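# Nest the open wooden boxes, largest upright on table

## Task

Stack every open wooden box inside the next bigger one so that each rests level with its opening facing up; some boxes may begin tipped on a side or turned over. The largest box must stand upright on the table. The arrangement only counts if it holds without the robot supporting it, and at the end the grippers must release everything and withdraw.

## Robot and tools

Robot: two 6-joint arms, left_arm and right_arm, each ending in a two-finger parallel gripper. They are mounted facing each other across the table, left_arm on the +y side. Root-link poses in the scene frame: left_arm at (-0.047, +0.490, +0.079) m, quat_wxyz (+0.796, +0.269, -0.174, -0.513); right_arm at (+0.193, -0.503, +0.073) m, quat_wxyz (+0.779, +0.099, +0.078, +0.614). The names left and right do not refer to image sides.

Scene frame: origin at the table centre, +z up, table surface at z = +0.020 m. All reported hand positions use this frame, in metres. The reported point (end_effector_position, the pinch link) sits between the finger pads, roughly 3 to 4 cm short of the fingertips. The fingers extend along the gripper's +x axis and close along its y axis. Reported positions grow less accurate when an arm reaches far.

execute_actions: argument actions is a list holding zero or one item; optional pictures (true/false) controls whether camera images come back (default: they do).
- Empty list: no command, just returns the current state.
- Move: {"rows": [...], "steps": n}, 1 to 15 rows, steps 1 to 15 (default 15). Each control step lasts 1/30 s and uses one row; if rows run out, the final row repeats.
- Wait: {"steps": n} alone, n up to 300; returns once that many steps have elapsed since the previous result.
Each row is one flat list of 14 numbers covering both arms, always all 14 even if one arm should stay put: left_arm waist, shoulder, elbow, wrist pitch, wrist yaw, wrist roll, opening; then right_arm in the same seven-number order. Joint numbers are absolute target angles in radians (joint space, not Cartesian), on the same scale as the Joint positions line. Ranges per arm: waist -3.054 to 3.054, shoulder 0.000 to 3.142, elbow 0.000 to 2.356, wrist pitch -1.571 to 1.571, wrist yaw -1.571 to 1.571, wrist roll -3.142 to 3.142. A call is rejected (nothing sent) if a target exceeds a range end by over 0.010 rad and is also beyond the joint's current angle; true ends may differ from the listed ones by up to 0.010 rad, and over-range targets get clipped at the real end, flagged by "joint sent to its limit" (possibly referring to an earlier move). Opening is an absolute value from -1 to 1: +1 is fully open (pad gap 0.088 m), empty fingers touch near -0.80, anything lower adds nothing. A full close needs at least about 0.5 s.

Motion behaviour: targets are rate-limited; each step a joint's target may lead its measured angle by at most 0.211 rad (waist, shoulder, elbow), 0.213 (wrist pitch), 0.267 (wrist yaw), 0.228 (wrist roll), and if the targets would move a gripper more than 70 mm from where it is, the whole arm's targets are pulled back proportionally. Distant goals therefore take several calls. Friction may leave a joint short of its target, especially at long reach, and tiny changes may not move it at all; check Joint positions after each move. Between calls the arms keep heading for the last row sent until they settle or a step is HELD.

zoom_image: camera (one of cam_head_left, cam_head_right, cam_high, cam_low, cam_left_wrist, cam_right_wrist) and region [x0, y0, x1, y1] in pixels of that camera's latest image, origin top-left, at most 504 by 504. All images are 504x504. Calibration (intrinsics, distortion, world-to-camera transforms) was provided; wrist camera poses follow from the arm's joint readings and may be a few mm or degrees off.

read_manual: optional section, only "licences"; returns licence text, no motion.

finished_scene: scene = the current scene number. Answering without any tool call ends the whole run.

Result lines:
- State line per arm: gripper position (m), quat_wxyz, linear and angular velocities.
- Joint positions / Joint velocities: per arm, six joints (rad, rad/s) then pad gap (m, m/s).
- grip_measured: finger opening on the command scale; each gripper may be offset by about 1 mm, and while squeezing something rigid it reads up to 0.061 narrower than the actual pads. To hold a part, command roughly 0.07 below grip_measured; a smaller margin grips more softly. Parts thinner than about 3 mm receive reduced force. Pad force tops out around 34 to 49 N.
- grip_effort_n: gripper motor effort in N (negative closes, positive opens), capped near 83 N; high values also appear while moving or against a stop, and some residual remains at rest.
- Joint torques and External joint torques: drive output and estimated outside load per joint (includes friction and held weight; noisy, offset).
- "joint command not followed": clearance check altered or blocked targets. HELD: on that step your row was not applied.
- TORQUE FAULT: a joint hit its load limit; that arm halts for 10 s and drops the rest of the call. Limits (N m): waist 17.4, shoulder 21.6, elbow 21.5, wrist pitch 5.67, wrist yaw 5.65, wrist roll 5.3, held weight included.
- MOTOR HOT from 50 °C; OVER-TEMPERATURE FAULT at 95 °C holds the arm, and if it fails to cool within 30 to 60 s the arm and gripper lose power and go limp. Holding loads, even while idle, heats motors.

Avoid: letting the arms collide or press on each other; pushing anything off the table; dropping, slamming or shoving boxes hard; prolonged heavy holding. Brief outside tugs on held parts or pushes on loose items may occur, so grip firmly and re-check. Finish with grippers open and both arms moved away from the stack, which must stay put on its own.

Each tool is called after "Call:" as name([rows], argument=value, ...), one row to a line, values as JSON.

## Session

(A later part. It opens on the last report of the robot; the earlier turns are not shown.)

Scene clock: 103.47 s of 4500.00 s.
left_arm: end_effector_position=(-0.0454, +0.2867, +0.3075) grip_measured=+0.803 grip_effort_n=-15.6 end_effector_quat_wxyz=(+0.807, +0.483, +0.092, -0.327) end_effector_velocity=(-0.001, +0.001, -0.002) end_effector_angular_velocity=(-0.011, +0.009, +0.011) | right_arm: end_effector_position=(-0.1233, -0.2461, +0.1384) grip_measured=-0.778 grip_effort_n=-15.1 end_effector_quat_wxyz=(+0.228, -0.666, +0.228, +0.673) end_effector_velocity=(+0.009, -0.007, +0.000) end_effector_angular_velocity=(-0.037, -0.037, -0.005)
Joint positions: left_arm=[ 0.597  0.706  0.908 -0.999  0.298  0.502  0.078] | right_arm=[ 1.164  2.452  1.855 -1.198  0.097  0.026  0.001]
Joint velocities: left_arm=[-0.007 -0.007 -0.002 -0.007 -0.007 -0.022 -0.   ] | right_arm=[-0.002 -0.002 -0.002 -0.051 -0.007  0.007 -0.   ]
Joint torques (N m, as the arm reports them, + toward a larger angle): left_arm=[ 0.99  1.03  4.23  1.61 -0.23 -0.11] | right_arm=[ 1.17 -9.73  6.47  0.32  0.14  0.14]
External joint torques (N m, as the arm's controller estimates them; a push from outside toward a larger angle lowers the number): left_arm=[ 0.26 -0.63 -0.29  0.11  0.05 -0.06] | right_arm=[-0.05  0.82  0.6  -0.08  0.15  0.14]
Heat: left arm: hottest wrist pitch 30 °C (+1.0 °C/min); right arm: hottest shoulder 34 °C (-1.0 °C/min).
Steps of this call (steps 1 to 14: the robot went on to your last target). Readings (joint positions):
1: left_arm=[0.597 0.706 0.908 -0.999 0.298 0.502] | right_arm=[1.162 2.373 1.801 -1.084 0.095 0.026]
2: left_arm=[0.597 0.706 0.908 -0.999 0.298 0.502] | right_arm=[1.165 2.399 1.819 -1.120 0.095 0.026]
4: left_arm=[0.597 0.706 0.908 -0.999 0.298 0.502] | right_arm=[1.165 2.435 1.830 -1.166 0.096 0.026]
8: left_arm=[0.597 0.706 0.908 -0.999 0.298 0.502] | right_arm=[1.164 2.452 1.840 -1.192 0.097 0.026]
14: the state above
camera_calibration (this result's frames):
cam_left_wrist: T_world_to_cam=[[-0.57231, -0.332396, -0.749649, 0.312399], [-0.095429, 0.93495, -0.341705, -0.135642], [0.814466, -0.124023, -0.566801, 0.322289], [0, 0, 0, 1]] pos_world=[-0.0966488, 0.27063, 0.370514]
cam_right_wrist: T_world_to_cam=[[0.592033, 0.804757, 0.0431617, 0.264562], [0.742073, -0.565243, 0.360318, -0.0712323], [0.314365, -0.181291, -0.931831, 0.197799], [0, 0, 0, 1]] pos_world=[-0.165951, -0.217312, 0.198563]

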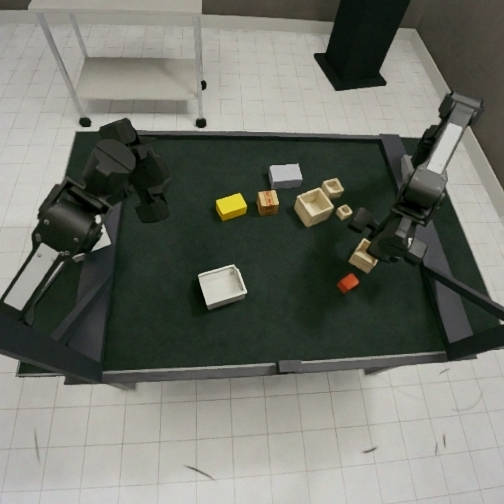

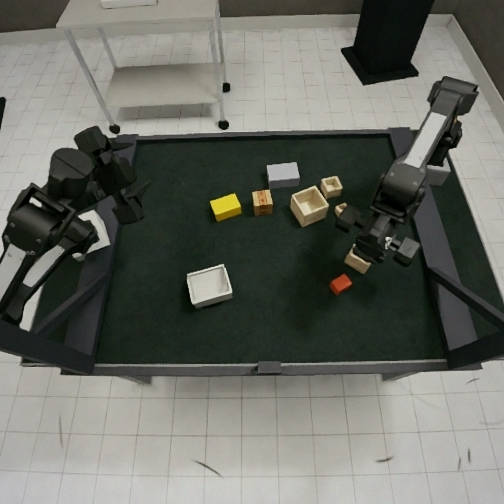

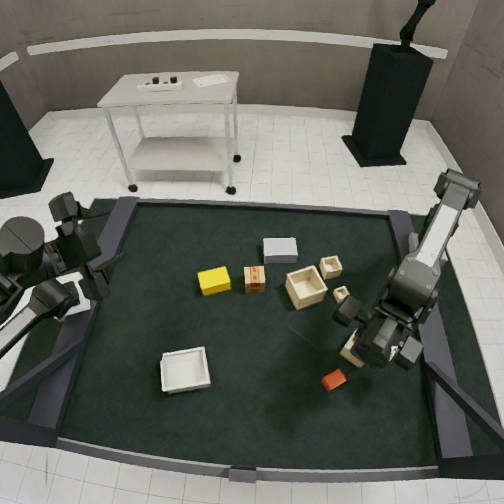

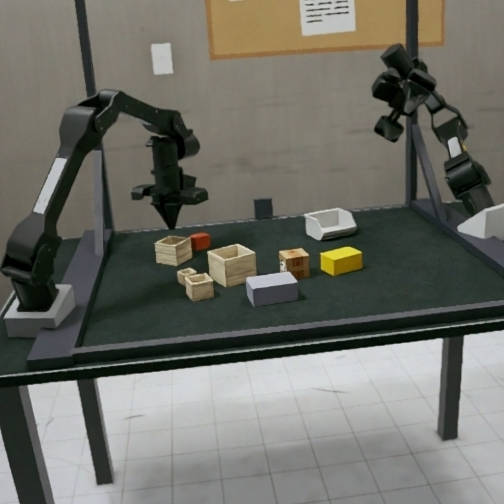

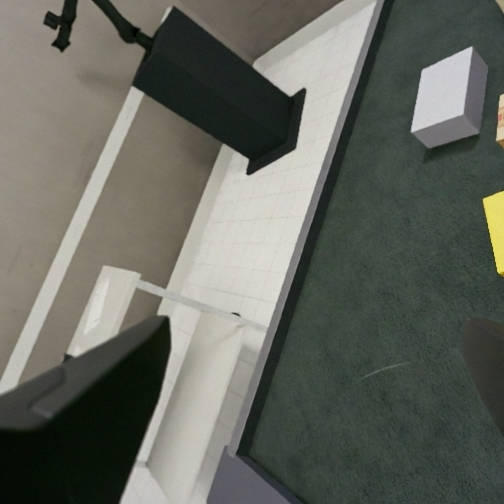

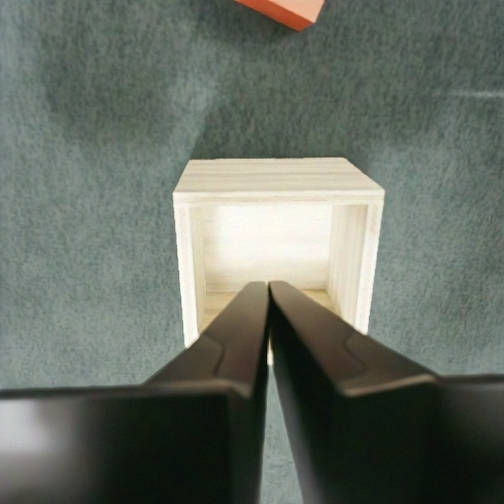

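Call:
execute_actions([
  {"rows":[[0.6,0.7,0.9,-1.0,0.3,0.5,0.8,1.162,2.48,1.85,-1.18,0.1,0.03,-0.78],[0.6,0.7,0.9,-1.0,0.3,0.5,0.8,1.165,2.49,1.84,-1.16,0.1,0.03,-0.78],[0.6,0.7,0.9,-1.0,0.3,0.5,0.8,1.168,2.50,1.83,-1.14,0.098,0.03,-0.78],[0.6,0.7,0.9,-1.0,0.3,0.5,0.8,1.172,2.51,1.82,-1.12,0.097,0.03,-0.78],[0.6,0.7,0.9,-1.0,0.3,0.5,0.8,1.175,2.52,1.81,-1.1,0.096,0.03,-0.78],[0.6,0.7,0.9,-1.0,0.3,0.5,0.8,1.178,2.53,1.80,-1.085,0.095,0.03,-0.78],[0.6,0.7,0.9,-1.0,0.3,0.5,0.8,1.18,2.542,1.797,-1.075,0.094,0.03,-0.78]],"steps":15},
])

Call:
execute_actions([
  {"steps":8},
])

Scene clock: 107.30 s of 4500.00 s.
left_arm: end_effector_position=(-0.0454, +0.2867, +0.3075) grip_measured=+0.803 grip_effort_n=-15.6 end_effector_quat_wxyz=(+0.807, +0.483, +0.092, -0.327) end_effector_velocity=(-0.002, +0.000, -0.002) end_effector_angular_velocity=(-0.004, +0.010, -0.003) | right_arm: end_effector_position=(-0.1360, -0.2505, +0.0944) grip_measured=-0.778 grip_effort_n=-15.6 end_effector_quat_wxyz=(+0.223, -0.671, +0.222, +0.671) end_effector_velocity=(-0.005, +0.006, +0.000) end_effector_angular_velocity=(+0.026, +0.026, +0.016)
Joint positions: left_arm=[ 0.597  0.706  0.908 -0.999  0.298  0.502  0.078] | right_arm=[ 1.18   2.53   1.803 -1.078  0.097  0.026  0.001]
Joint velocities: left_arm=[-0.002 -0.007 -0.002 -0.007  0.007 -0.007 -0.   ] | right_arm=[-0.002 -0.002 -0.002  0.037  0.007 -0.022 -0.   ]
Joint torques (N m, as the arm reports them, + toward a larger angle): left_arm=[ 0.98  1.04  4.22  1.62 -0.23 -0.11] | right_arm=[  1.28 -10.18   5.23   0.59  -0.05   0.12]
External joint torques (N m, as the arm's controller estimates them; a push from outside toward a larger angle lowers the number): left_arm=[ 0.25 -0.62 -0.33  0.1   0.04 -0.07] | right_arm=[ 0.12  0.64 -0.44  0.3  -0.05  0.12]
Heat: left arm: hottest wrist pitch 30 °C (+1.0 °C/min); right arm: hottest shoulder 35 °C (-1.0 °C/min).
Steps of this call (steps 1 to 30: the robot went on to your last target; steps 31 to 90: nothing new was sent; then 0.33 s passed at rest; steps 91 to 105: all 15 steps of this action). Readings (joint positions):
91: left_arm=[0.597 0.706 0.908 -0.999 0.298 0.502] | right_arm=[1.164 2.453 1.855 -1.198 0.097 0.026]
92: left_arm=[0.597 0.706 0.908 -0.999 0.298 0.502] | right_arm=[1.164 2.455 1.854 -1.193 0.097 0.026]
94: left_arm=[0.597 0.706 0.908 -0.999 0.298 0.502] | right_arm=[1.164 2.463 1.851 -1.160 0.097 0.026]
98: left_arm=[0.597 0.706 0.908 -0.999 0.298 0.502] | right_arm=[1.172 2.498 1.824 -1.099 0.097 0.026]
105: the state above
camera_calibration (this result's frames):
cam_left_wrist: T_world_to_cam=[[-0.57231, -0.332396, -0.749649, 0.312399], [-0.095429, 0.93495, -0.341705, -0.135642], [0.814466, -0.124023, -0.566801, 0.322289], [0, 0, 0, 1]] pos_world=[-0.0966488, 0.27063, 0.370514]
cam_right_wrist: T_world_to_cam=[[0.578611, 0.814275, 0.0465344, 0.277757], [0.747887, -0.552468, 0.368027, -0.0451939], [0.325384, -0.178142, -0.92865, 0.161969], [0, 0, 0, 1]] pos_world=[-0.179615, -0.222285, 0.15412]

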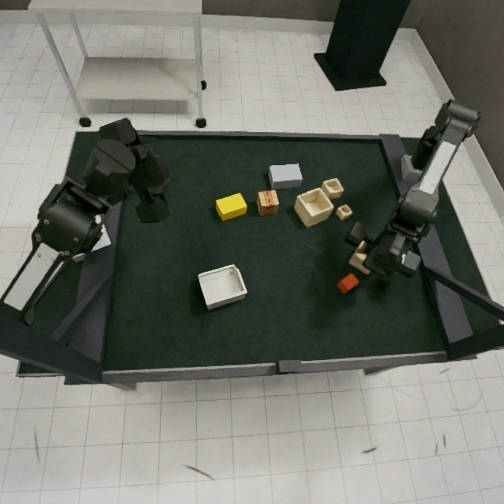

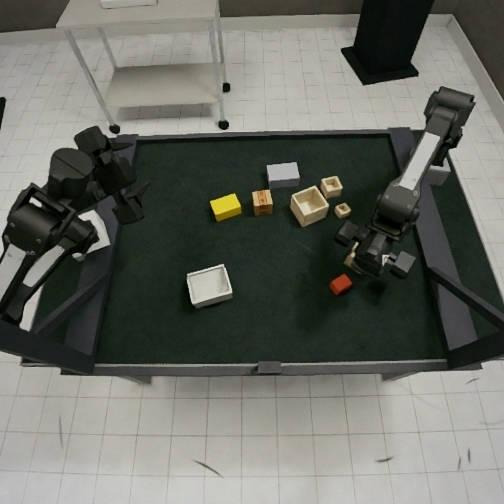

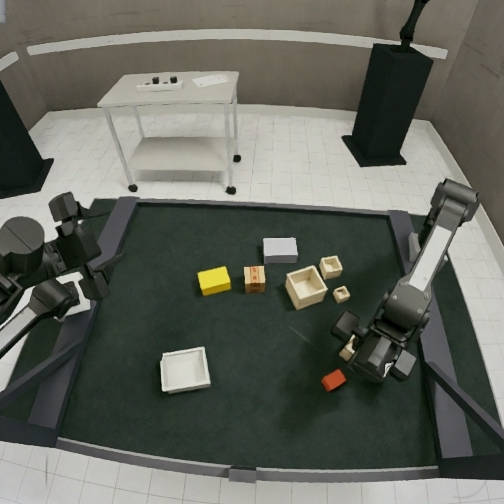

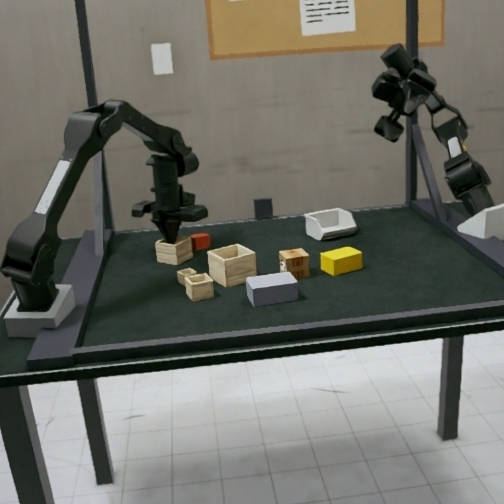

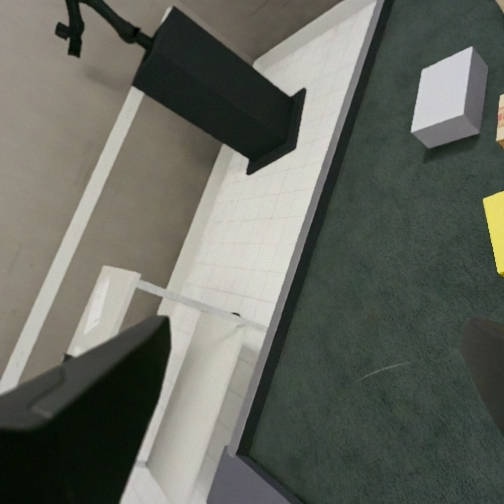

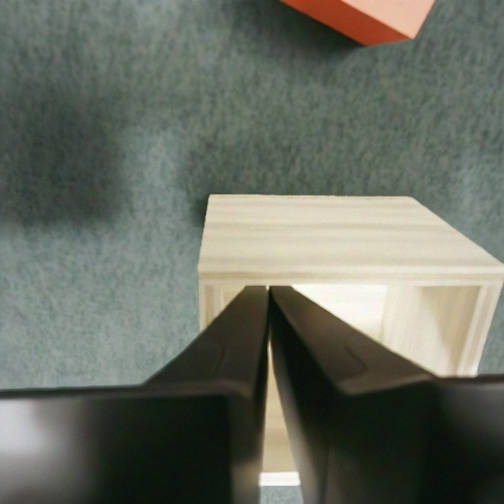

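Scene clock: 107.57 s of 4500.00 s.
left_arm: end_effector_position=(-0.0454, +0.2867, +0.3075) grip_measured=+0.803 grip_effort_n=-15.6 end_effector_quat_wxyz=(+0.807, +0.483, +0.092, -0.327) end_effector_velocity=(-0.001, +0.001, -0.000) end_effector_angular_velocity=(-0.014, +0.008, +0.015) | right_arm: end_effector_position=(-0.1363, -0.2503, +0.0944) grip_measured=-0.778 grip_effort_n=-15.6 end_effector_quat_wxyz=(+0.223, -0.670, +0.222, +0.672) end_effector_velocity=(-0.001, +0.001, +0.000) end_effector_angular_velocity=(-0.002, +0.010, +0.004)
Joint positions: left_arm=[ 0.597  0.706  0.908 -0.999  0.298  0.502  0.078] | right_arm=[ 1.18   2.53   1.803 -1.077  0.097  0.026  0.001]
Joint velocities: left_arm=[-0.002 -0.002  0.002 -0.007 -0.007 -0.022 -0.   ] | right_arm=[-0.002 -0.002 -0.002  0.007 -0.007 -0.007 -0.   ]
Joint torques (N m, as the arm reports them, + toward a larger angle): left_arm=[ 0.96  1.03  4.22  1.62 -0.23 -0.1 ] | right_arm=[ 1.17 -9.99  5.3   0.59 -0.12  0.1 ]
External joint torques (N m, as the arm's controller estimates them; a push from outside toward a larger angle lowers the number): left_arm=[ 0.22 -0.65 -0.32  0.11  0.04 -0.06] | right_arm=[ 0.09  0.78 -0.38  0.24 -0.12  0.09]
Heat: left arm: hottest wrist pitch 30 °C (+1.0 °C/min); right arm: hottest shoulder 35 °C (-1.0 °C/min).
Steps of this call (steps 1 to 8: the robot went on to your last target). Readings (joint positions):
1: left_arm=[0.597 0.706 0.908 -0.999 0.298 0.502] | right_arm=[1.180 2.530 1.803 -1.077 0.097 0.026]
2: left_arm=[0.597 0.706 0.908 -0.999 0.298 0.502] | right_arm=[1.180 2.530 1.803 -1.077 0.097 0.026]
4: left_arm=[0.597 0.706 0.908 -0.999 0.298 0.502] | right_arm=[1.180 2.530 1.803 -1.077 0.097 0.026]
8: the state above
camera_calibration (this result's frames):
cam_left_wrist: T_world_to_cam=[[-0.57231, -0.332396, -0.749649, 0.312399], [-0.095429, 0.93495, -0.341705, -0.135642], [0.814466, -0.124023, -0.566801, 0.322289], [0, 0, 0, 1]] pos_world=[-0.0966488, 0.27063, 0.370514]
cam_right_wrist: T_world_to_cam=[[0.578831, 0.814119, 0.0465272, 0.27775], [0.748356, -0.553007, 0.366261, -0.0447127], [0.32391, -0.177184, -0.929348, 0.162228], [0, 0, 0, 1]] pos_world=[-0.179856, -0.222104, 0.154219]

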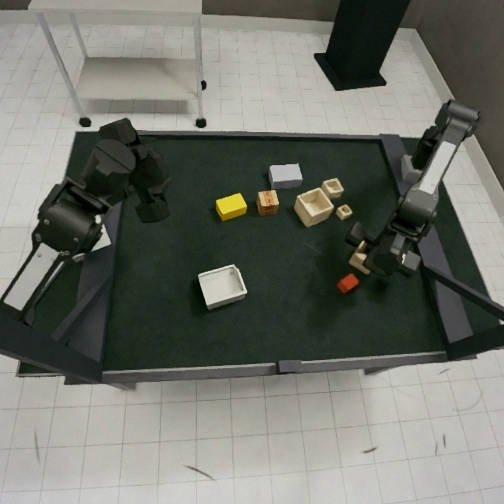

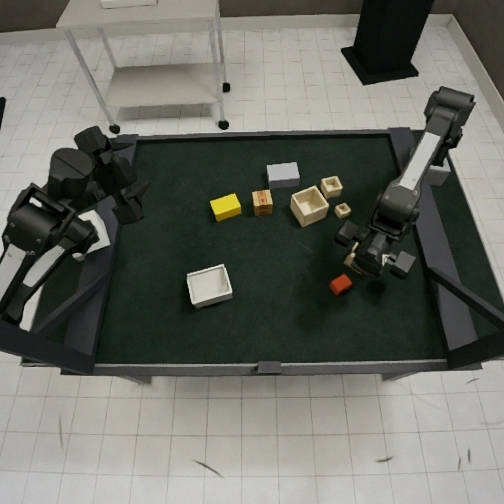

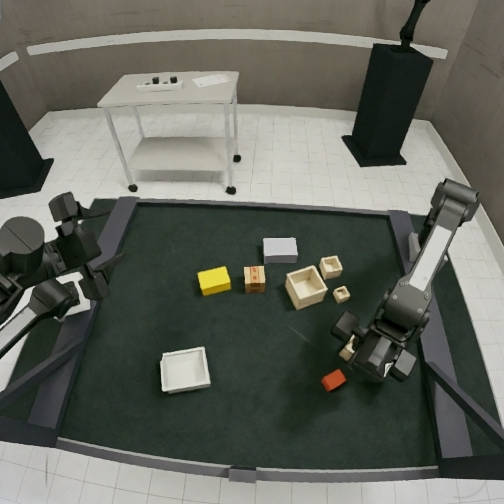

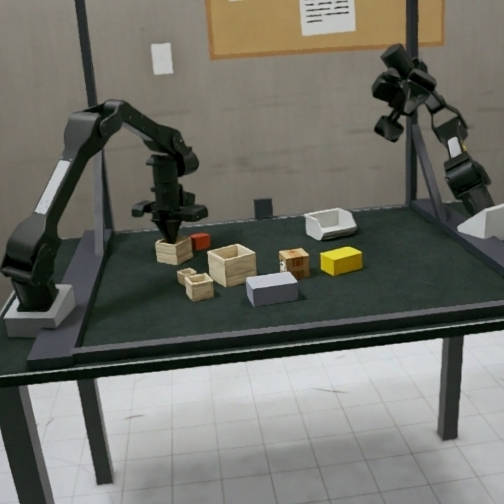

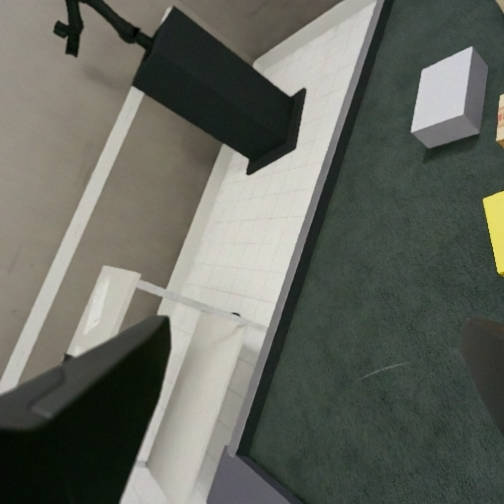

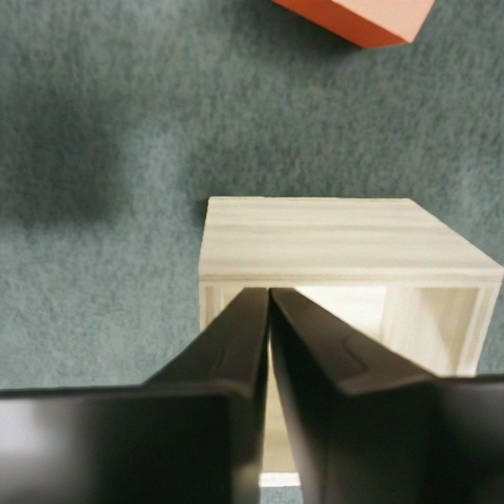

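Call:
execute_actions([
  {"rows":[[0.6,0.7,0.9,-1.0,0.3,0.5,0.8,1.17,2.53,1.79,-1.07,0.097,0.02,-0.78],[0.6,0.7,0.9,-1.0,0.3,0.5,0.8,1.16,2.515,1.775,-1.065,0.097,0.01,-0.78],[0.6,0.7,0.9,-1.0,0.3,0.5,0.8,1.15,2.50,1.755,-1.06,0.097,0.0,-0.78],[0.6,0.7,0.9,-1.0,0.3,0.5,0.8,1.143,2.485,1.735,-1.055,0.097,-0.01,-0.78],[0.6,0.7,0.9,-1.0,0.3,0.5,0.8,1.143,2.478,1.726,-1.05,0.097,-0.01,-0.78]],"steps":15},
])

Scene clock: 110.03 s of 4500.00 s.
left_arm: end_effector_position=(-0.0454, +0.2867, +0.3075) grip_measured=+0.803 grip_effort_n=-15.1 end_effector_quat_wxyz=(+0.807, +0.483, +0.092, -0.327) end_effector_velocity=(-0.001, +0.001, -0.000) end_effector_angular_velocity=(+0.009, -0.005, +0.002) | right_arm: end_effector_position=(-0.1186, -0.2440, +0.0924) grip_measured=-0.778 grip_effort_n=-15.1 end_effector_quat_wxyz=(+0.221, -0.671, +0.228, +0.670) end_effector_velocity=(+0.004, -0.005, +0.003) end_effector_angular_velocity=(-0.016, -0.009, +0.026)
Joint positions: left_arm=[ 0.597  0.706  0.908 -0.999  0.298  0.502  0.078] | right_arm=[ 1.141  2.492  1.738 -1.052  0.097 -0.006  0.001]
Joint velocities: left_arm=[-0.002 -0.002  0.002 -0.007 -0.007  0.007  0.   ] | right_arm=[ 0.002 -0.012 -0.007 -0.022 -0.007 -0.022 -0.   ]
Joint torques (N m, as the arm reports them, + toward a larger angle): left_arm=[ 0.98  1.08  4.22  1.61 -0.22 -0.11] | right_arm=[  1.38 -13.2    4.38   0.56   0.02  -0.15]
External joint torques (N m, as the arm's controller estimates them; a push from outside toward a larger angle lowers the number): left_arm=[ 0.25 -0.64 -0.3   0.1   0.05 -0.07] | right_arm=[ 0.13 -2.72 -1.17  0.25  0.04 -0.15]
Heat: left arm: hottest elbow 30 °C (+1.0 °C/min); right arm: hottest shoulder 36 °C (-1.0 °C/min).
Steps of this call (steps 1 to 15: the robot went on to your last target; steps 16 to 59: nothing new was sent; steps 60 to 74: all 15 steps of this action). Readings (joint positions):
60: left_arm=[0.597 0.706 0.908 -0.999 0.298 0.502] | right_arm=[1.180 2.530 1.803 -1.076 0.097 0.026]
61: left_arm=[0.597 0.706 0.908 -0.999 0.298 0.502] | right_arm=[1.178 2.530 1.800 -1.073 0.097 0.026]
63: left_arm=[0.597 0.706 0.908 -0.999 0.298 0.502] | right_arm=[1.170 2.522 1.783 -1.064 0.097 0.014]
67: left_arm=[0.597 0.706 0.908 -0.999 0.298 0.502] | right_arm=[1.145 2.501 1.743 -1.056 0.097 -0.002]
74: the state above
camera_calibration (this result's frames):
cam_left_wrist: T_world_to_cam=[[-0.57231, -0.332396, -0.749649, 0.312399], [-0.095429, 0.93495, -0.341705, -0.135642], [0.814466, -0.124023, -0.566801, 0.322289], [0, 0, 0, 1]] pos_world=[-0.0966488, 0.27063, 0.370514]
cam_right_wrist: T_world_to_cam=[[0.583457, 0.811281, 0.0374284, 0.263118], [0.745181, -0.553106, 0.37253, -0.054733], [0.322929, -0.189465, -0.927265, 0.152464], [0, 0, 0, 1]] pos_world=[-0.161967, -0.214849, 0.151916]

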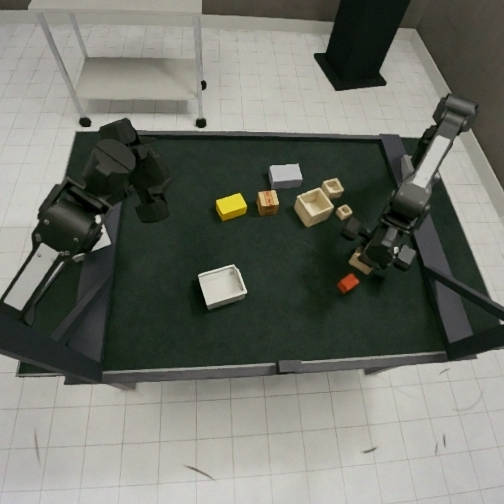

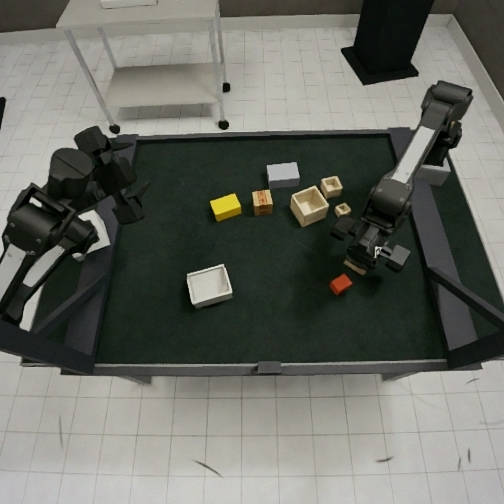

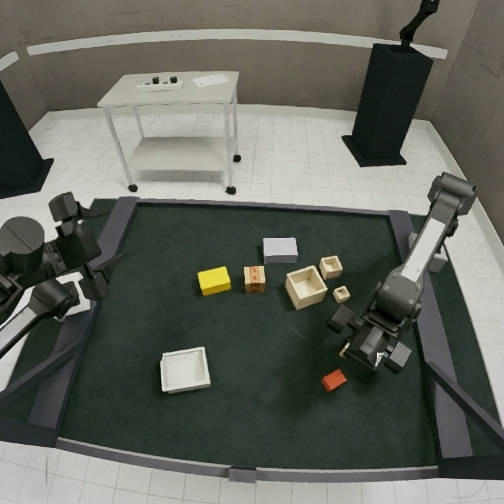

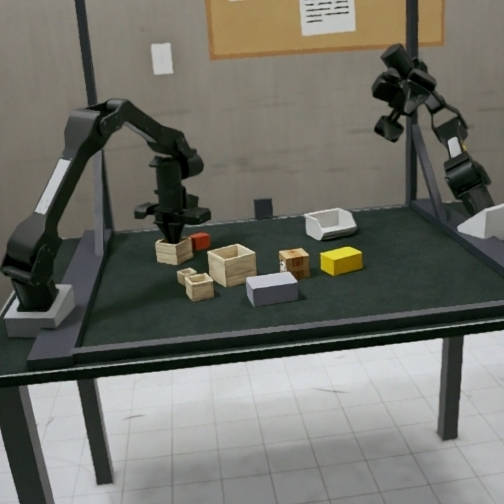

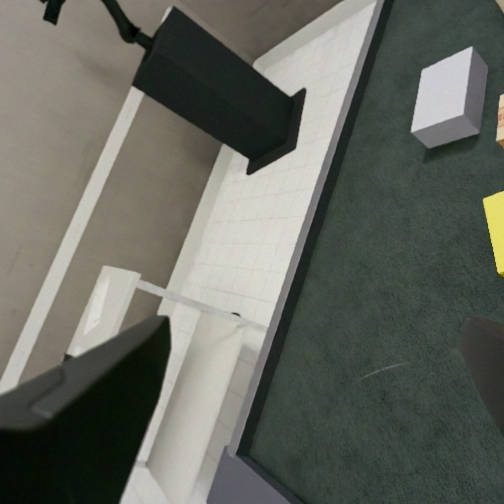

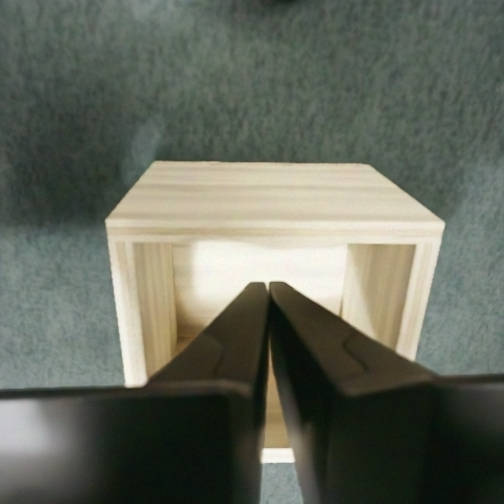

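Call:
execute_actions([
  {"rows":[[0.6,0.7,0.9,-1.0,0.3,0.5,0.8,1.143,2.47,1.74,-1.06,0.097,-0.01,-0.7],[0.6,0.7,0.9,-1.0,0.3,0.5,0.8,1.143,2.47,1.74,-1.06,0.097,-0.01,-0.5],[0.6,0.7,0.9,-1.0,0.3,0.5,0.8,1.143,2.47,1.74,-1.06,0.097,-0.01,-0.1]],"steps":15},
])

Scene clock: 111.13 s of 4500.00 s.
left_arm: end_effector_position=(-0.0454, +0.2867, +0.3075) grip_measured=+0.803 grip_effort_n=-15.6 end_effector_quat_wxyz=(+0.807, +0.483, +0.092, -0.327) end_effector_velocity=(-0.001, +0.002, -0.001) end_effector_angular_velocity=(-0.002, +0.001, +0.009) | right_arm: end_effector_position=(-0.1178, -0.2443, +0.0957) grip_measured=-0.106 grip_effort_n=12.8 end_effector_quat_wxyz=(+0.221, -0.670, +0.227, +0.671) end_effector_velocity=(+0.003, +0.000, +0.000) end_effector_angular_velocity=(-0.012, -0.001, -0.014)
Joint positions: left_arm=[ 0.597  0.706  0.908 -0.999  0.298  0.502  0.078] | right_arm=[ 1.141  2.483  1.737 -1.058  0.097 -0.006  0.034]
Joint velocities: left_arm=[-0.002 -0.007 -0.002 -0.007 -0.007 -0.007 -0.   ] | right_arm=[-0.007 -0.002 -0.002 -0.007 -0.007  0.007  0.002]
Joint torques (N m, as the arm reports them, + toward a larger angle): left_arm=[ 0.96  1.04  4.2   1.62 -0.23 -0.11] | right_arm=[  1.5  -13.02   5.81   0.22   0.01  -0.13]
External joint torques (N m, as the arm's controller estimates them; a push from outside toward a larger angle lowers the number): left_arm=[ 0.22 -0.62 -0.33  0.12  0.05 -0.07] | right_arm=[ 0.38 -2.45  0.13 -0.13  0.02 -0.13]
Heat: left arm: hottest elbow 30 °C (+1.0 °C/min); right arm: hottest shoulder 36 °C (-1.0 °C/min).
Steps of this call (steps 1 to 15: the robot went on to your last target; steps 16 to 18: nothing new was sent; steps 19 to 33: all 15 steps of this action). Readings (joint positions):
19: left_arm=[0.597 0.706 0.908 -0.999 0.298 0.502] | right_arm=[1.141 2.491 1.737 -1.052 0.097 -0.006]
20: left_arm=[0.597 0.706 0.908 -0.999 0.298 0.502] | right_arm=[1.141 2.490 1.737 -1.052 0.097 -0.006]
22: left_arm=[0.597 0.706 0.908 -0.999 0.298 0.502] | right_arm=[1.141 2.488 1.737 -1.056 0.097 -0.006]
26: left_arm=[0.597 0.706 0.908 -0.999 0.298 0.502] | right_arm=[1.141 2.484 1.737 -1.057 0.097 -0.006]
33: the state above
camera_calibration (this result's frames):
cam_left_wrist: T_world_to_cam=[[-0.57231, -0.332396, -0.749649, 0.312399], [-0.095429, 0.93495, -0.341705, -0.135642], [0.814466, -0.124023, -0.566801, 0.322289], [0, 0, 0, 1]] pos_world=[-0.0966488, 0.27063, 0.370514]
cam_right_wrist: T_world_to_cam=[[0.583375, 0.811333, 0.037571, 0.262812], [0.745827, -0.553442, 0.370734, -0.0565868], [0.321583, -0.188256, -0.927979, 0.15542], [0, 0, 0, 1]] pos_world=[-0.161094, -0.215287, 0.155331]

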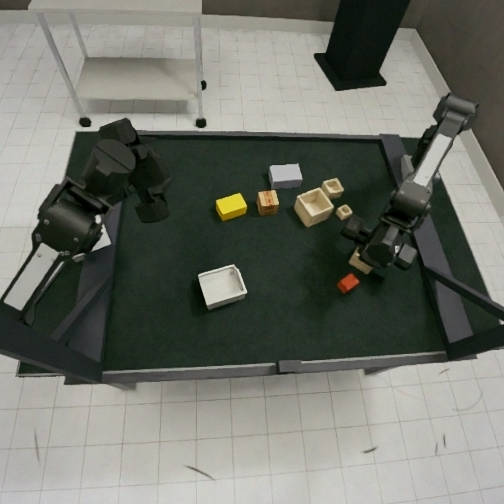

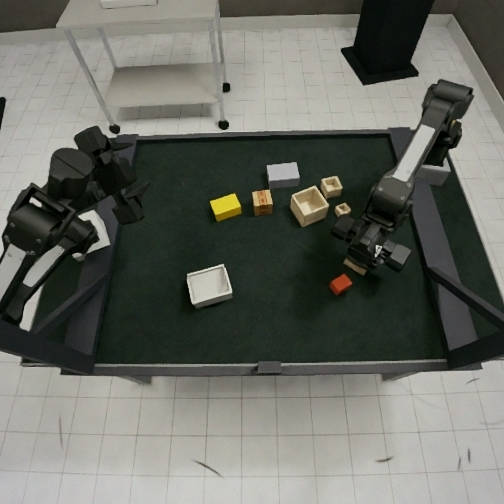

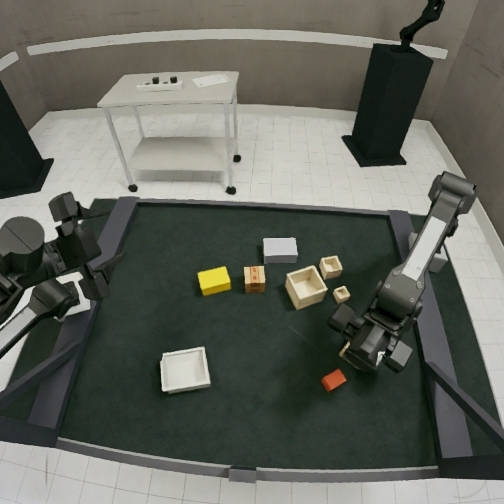

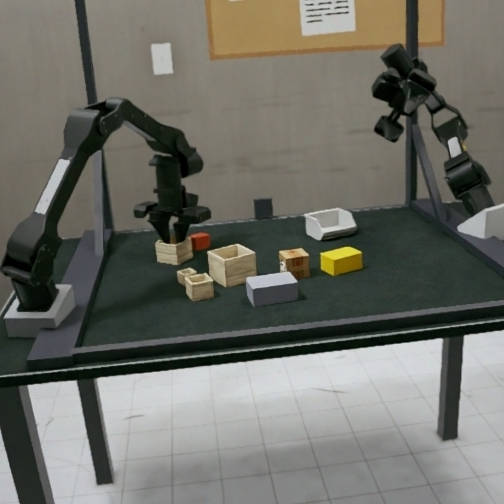

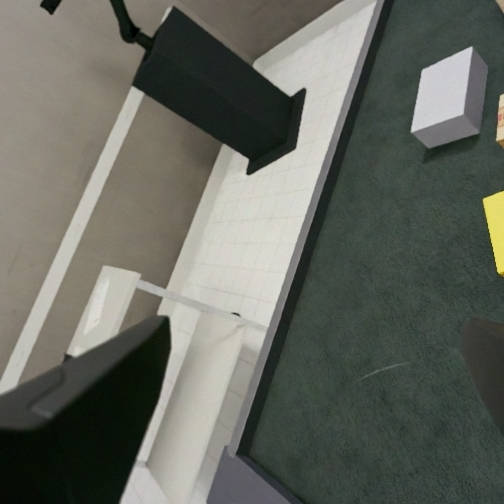

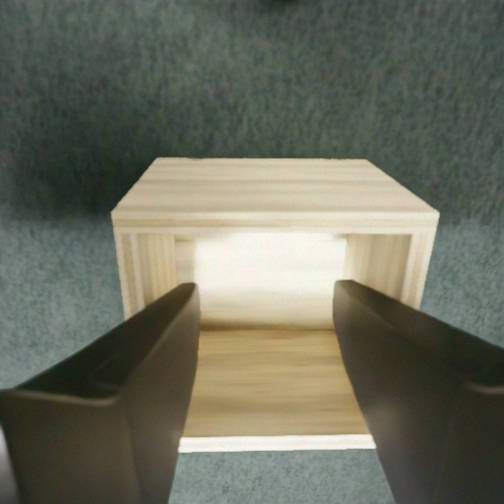

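Call:
execute_actions([
  {"rows":[[0.6,0.7,0.9,-1.0,0.3,0.5,0.8,1.143,2.47,1.74,-1.06,0.097,-0.01,0.12]],"steps":9},
])

Scene clock: 112.47 s of 4500.00 s.
left_arm: end_effector_position=(-0.0454, +0.2867, +0.3075) grip_measured=+0.803 grip_effort_n=-15.6 end_effector_quat_wxyz=(+0.807, +0.483, +0.092, -0.327) end_effector_velocity=(+0.002, +0.003, -0.001) end_effector_angular_velocity=(+0.002, -0.003, +0.023) | right_arm: end_effector_position=(-0.1177, -0.2444, +0.0957) grip_measured=-0.056 grip_effort_n=83.0 end_effector_quat_wxyz=(+0.221, -0.670, +0.227, +0.671) end_effector_velocity=(+0.003, -0.000, -0.002) end_effector_angular_velocity=(-0.015, -0.005, +0.001)
Joint positions: left_arm=[ 0.597  0.706  0.908 -0.999  0.298  0.502  0.078] | right_arm=[ 1.141  2.483  1.737 -1.058  0.097 -0.006  0.036]
Joint velocities: left_arm=[-0.002 -0.002 -0.002 -0.007 -0.022 -0.007 -0.   ] | right_arm=[-0.007  0.002 -0.002 -0.007 -0.007 -0.007 -0.   ]
Joint torques (N m, as the arm reports them, + toward a larger angle): left_arm=[ 0.97  1.04  4.24  1.62 -0.23 -0.1 ] | right_arm=[  1.42 -12.98   5.99   0.32   0.04  -0.14]
External joint torques (N m, as the arm's controller estimates them; a push from outside toward a larger angle lowers the number): left_arm=[ 0.22 -0.66 -0.25  0.12  0.05 -0.06] | right_arm=[ 0.25 -2.56  0.44  0.01  0.05 -0.14]
Heat: left arm: hottest elbow 30 °C (+1.0 °C/min); right arm: hottest shoulder 37 °C (+0.0 °C/min).
Steps of this call (steps 1 to 15: the robot went on to your last target; steps 16 to 31: nothing new was sent; steps 32 to 40: all 9 steps of this action). Readings (joint positions):
32: left_arm=[0.597 0.706 0.908 -0.999 0.298 0.502] | right_arm=[1.141 2.483 1.737 -1.058 0.097 -0.006]
33: left_arm=[0.597 0.706 0.908 -0.999 0.298 0.502] | right_arm=[1.141 2.483 1.737 -1.058 0.097 -0.006]
35: left_arm=[0.597 0.706 0.908 -0.999 0.298 0.502] | right_arm=[1.141 2.483 1.737 -1.058 0.097 -0.006]
39: left_arm=[0.597 0.706 0.908 -0.999 0.298 0.502] | right_arm=[1.141 2.483 1.737 -1.058 0.097 -0.006]
40: the state above
camera_calibration (this result's frames):
cam_left_wrist: T_world_to_cam=[[-0.57231, -0.332396, -0.749649, 0.312399], [-0.095429, 0.93495, -0.341705, -0.135642], [0.814466, -0.124023, -0.566801, 0.322289], [0, 0, 0, 1]] pos_world=[-0.0966488, 0.27063, 0.370514]
cam_right_wrist: T_world_to_cam=[[0.583022, 0.811588, 0.0375594, 0.262836], [0.745949, -0.553043, 0.371084, -0.0565854], [0.321939, -0.188333, -0.927839, 0.155399], [0, 0, 0, 1]] pos_world=[-0.161059, -0.215342, 0.155311]

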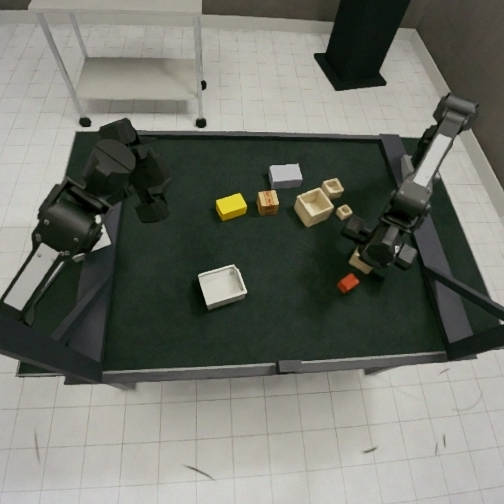

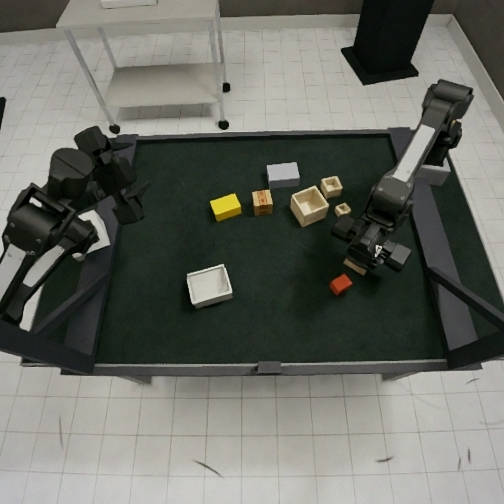

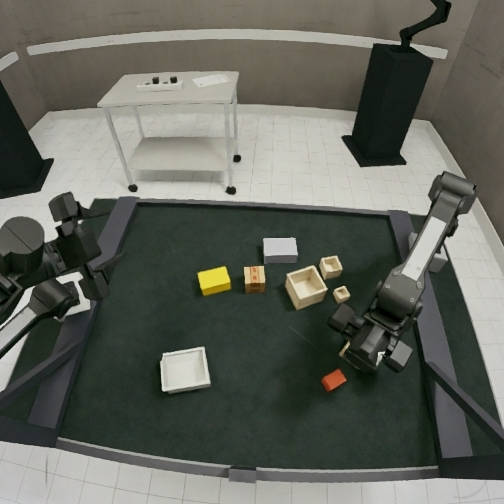

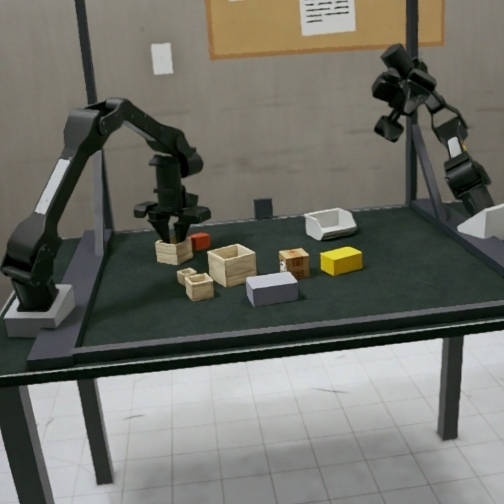

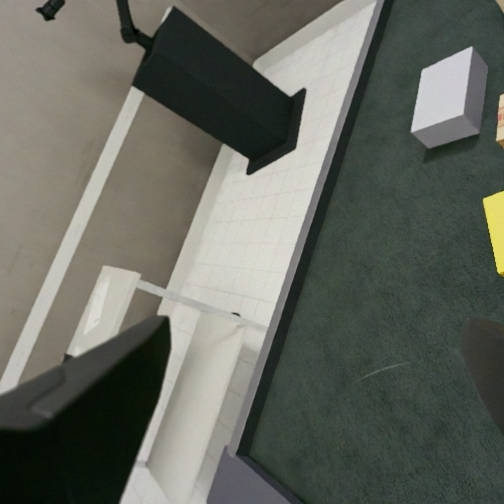

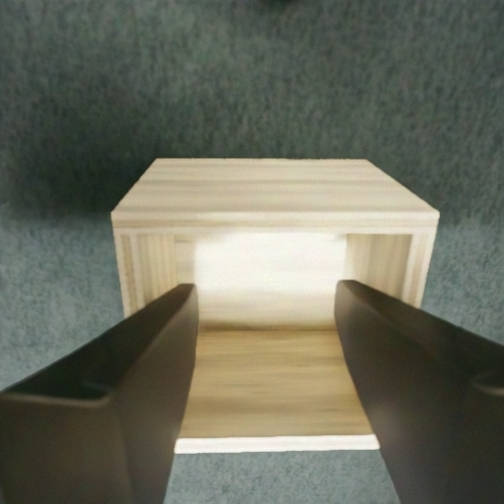

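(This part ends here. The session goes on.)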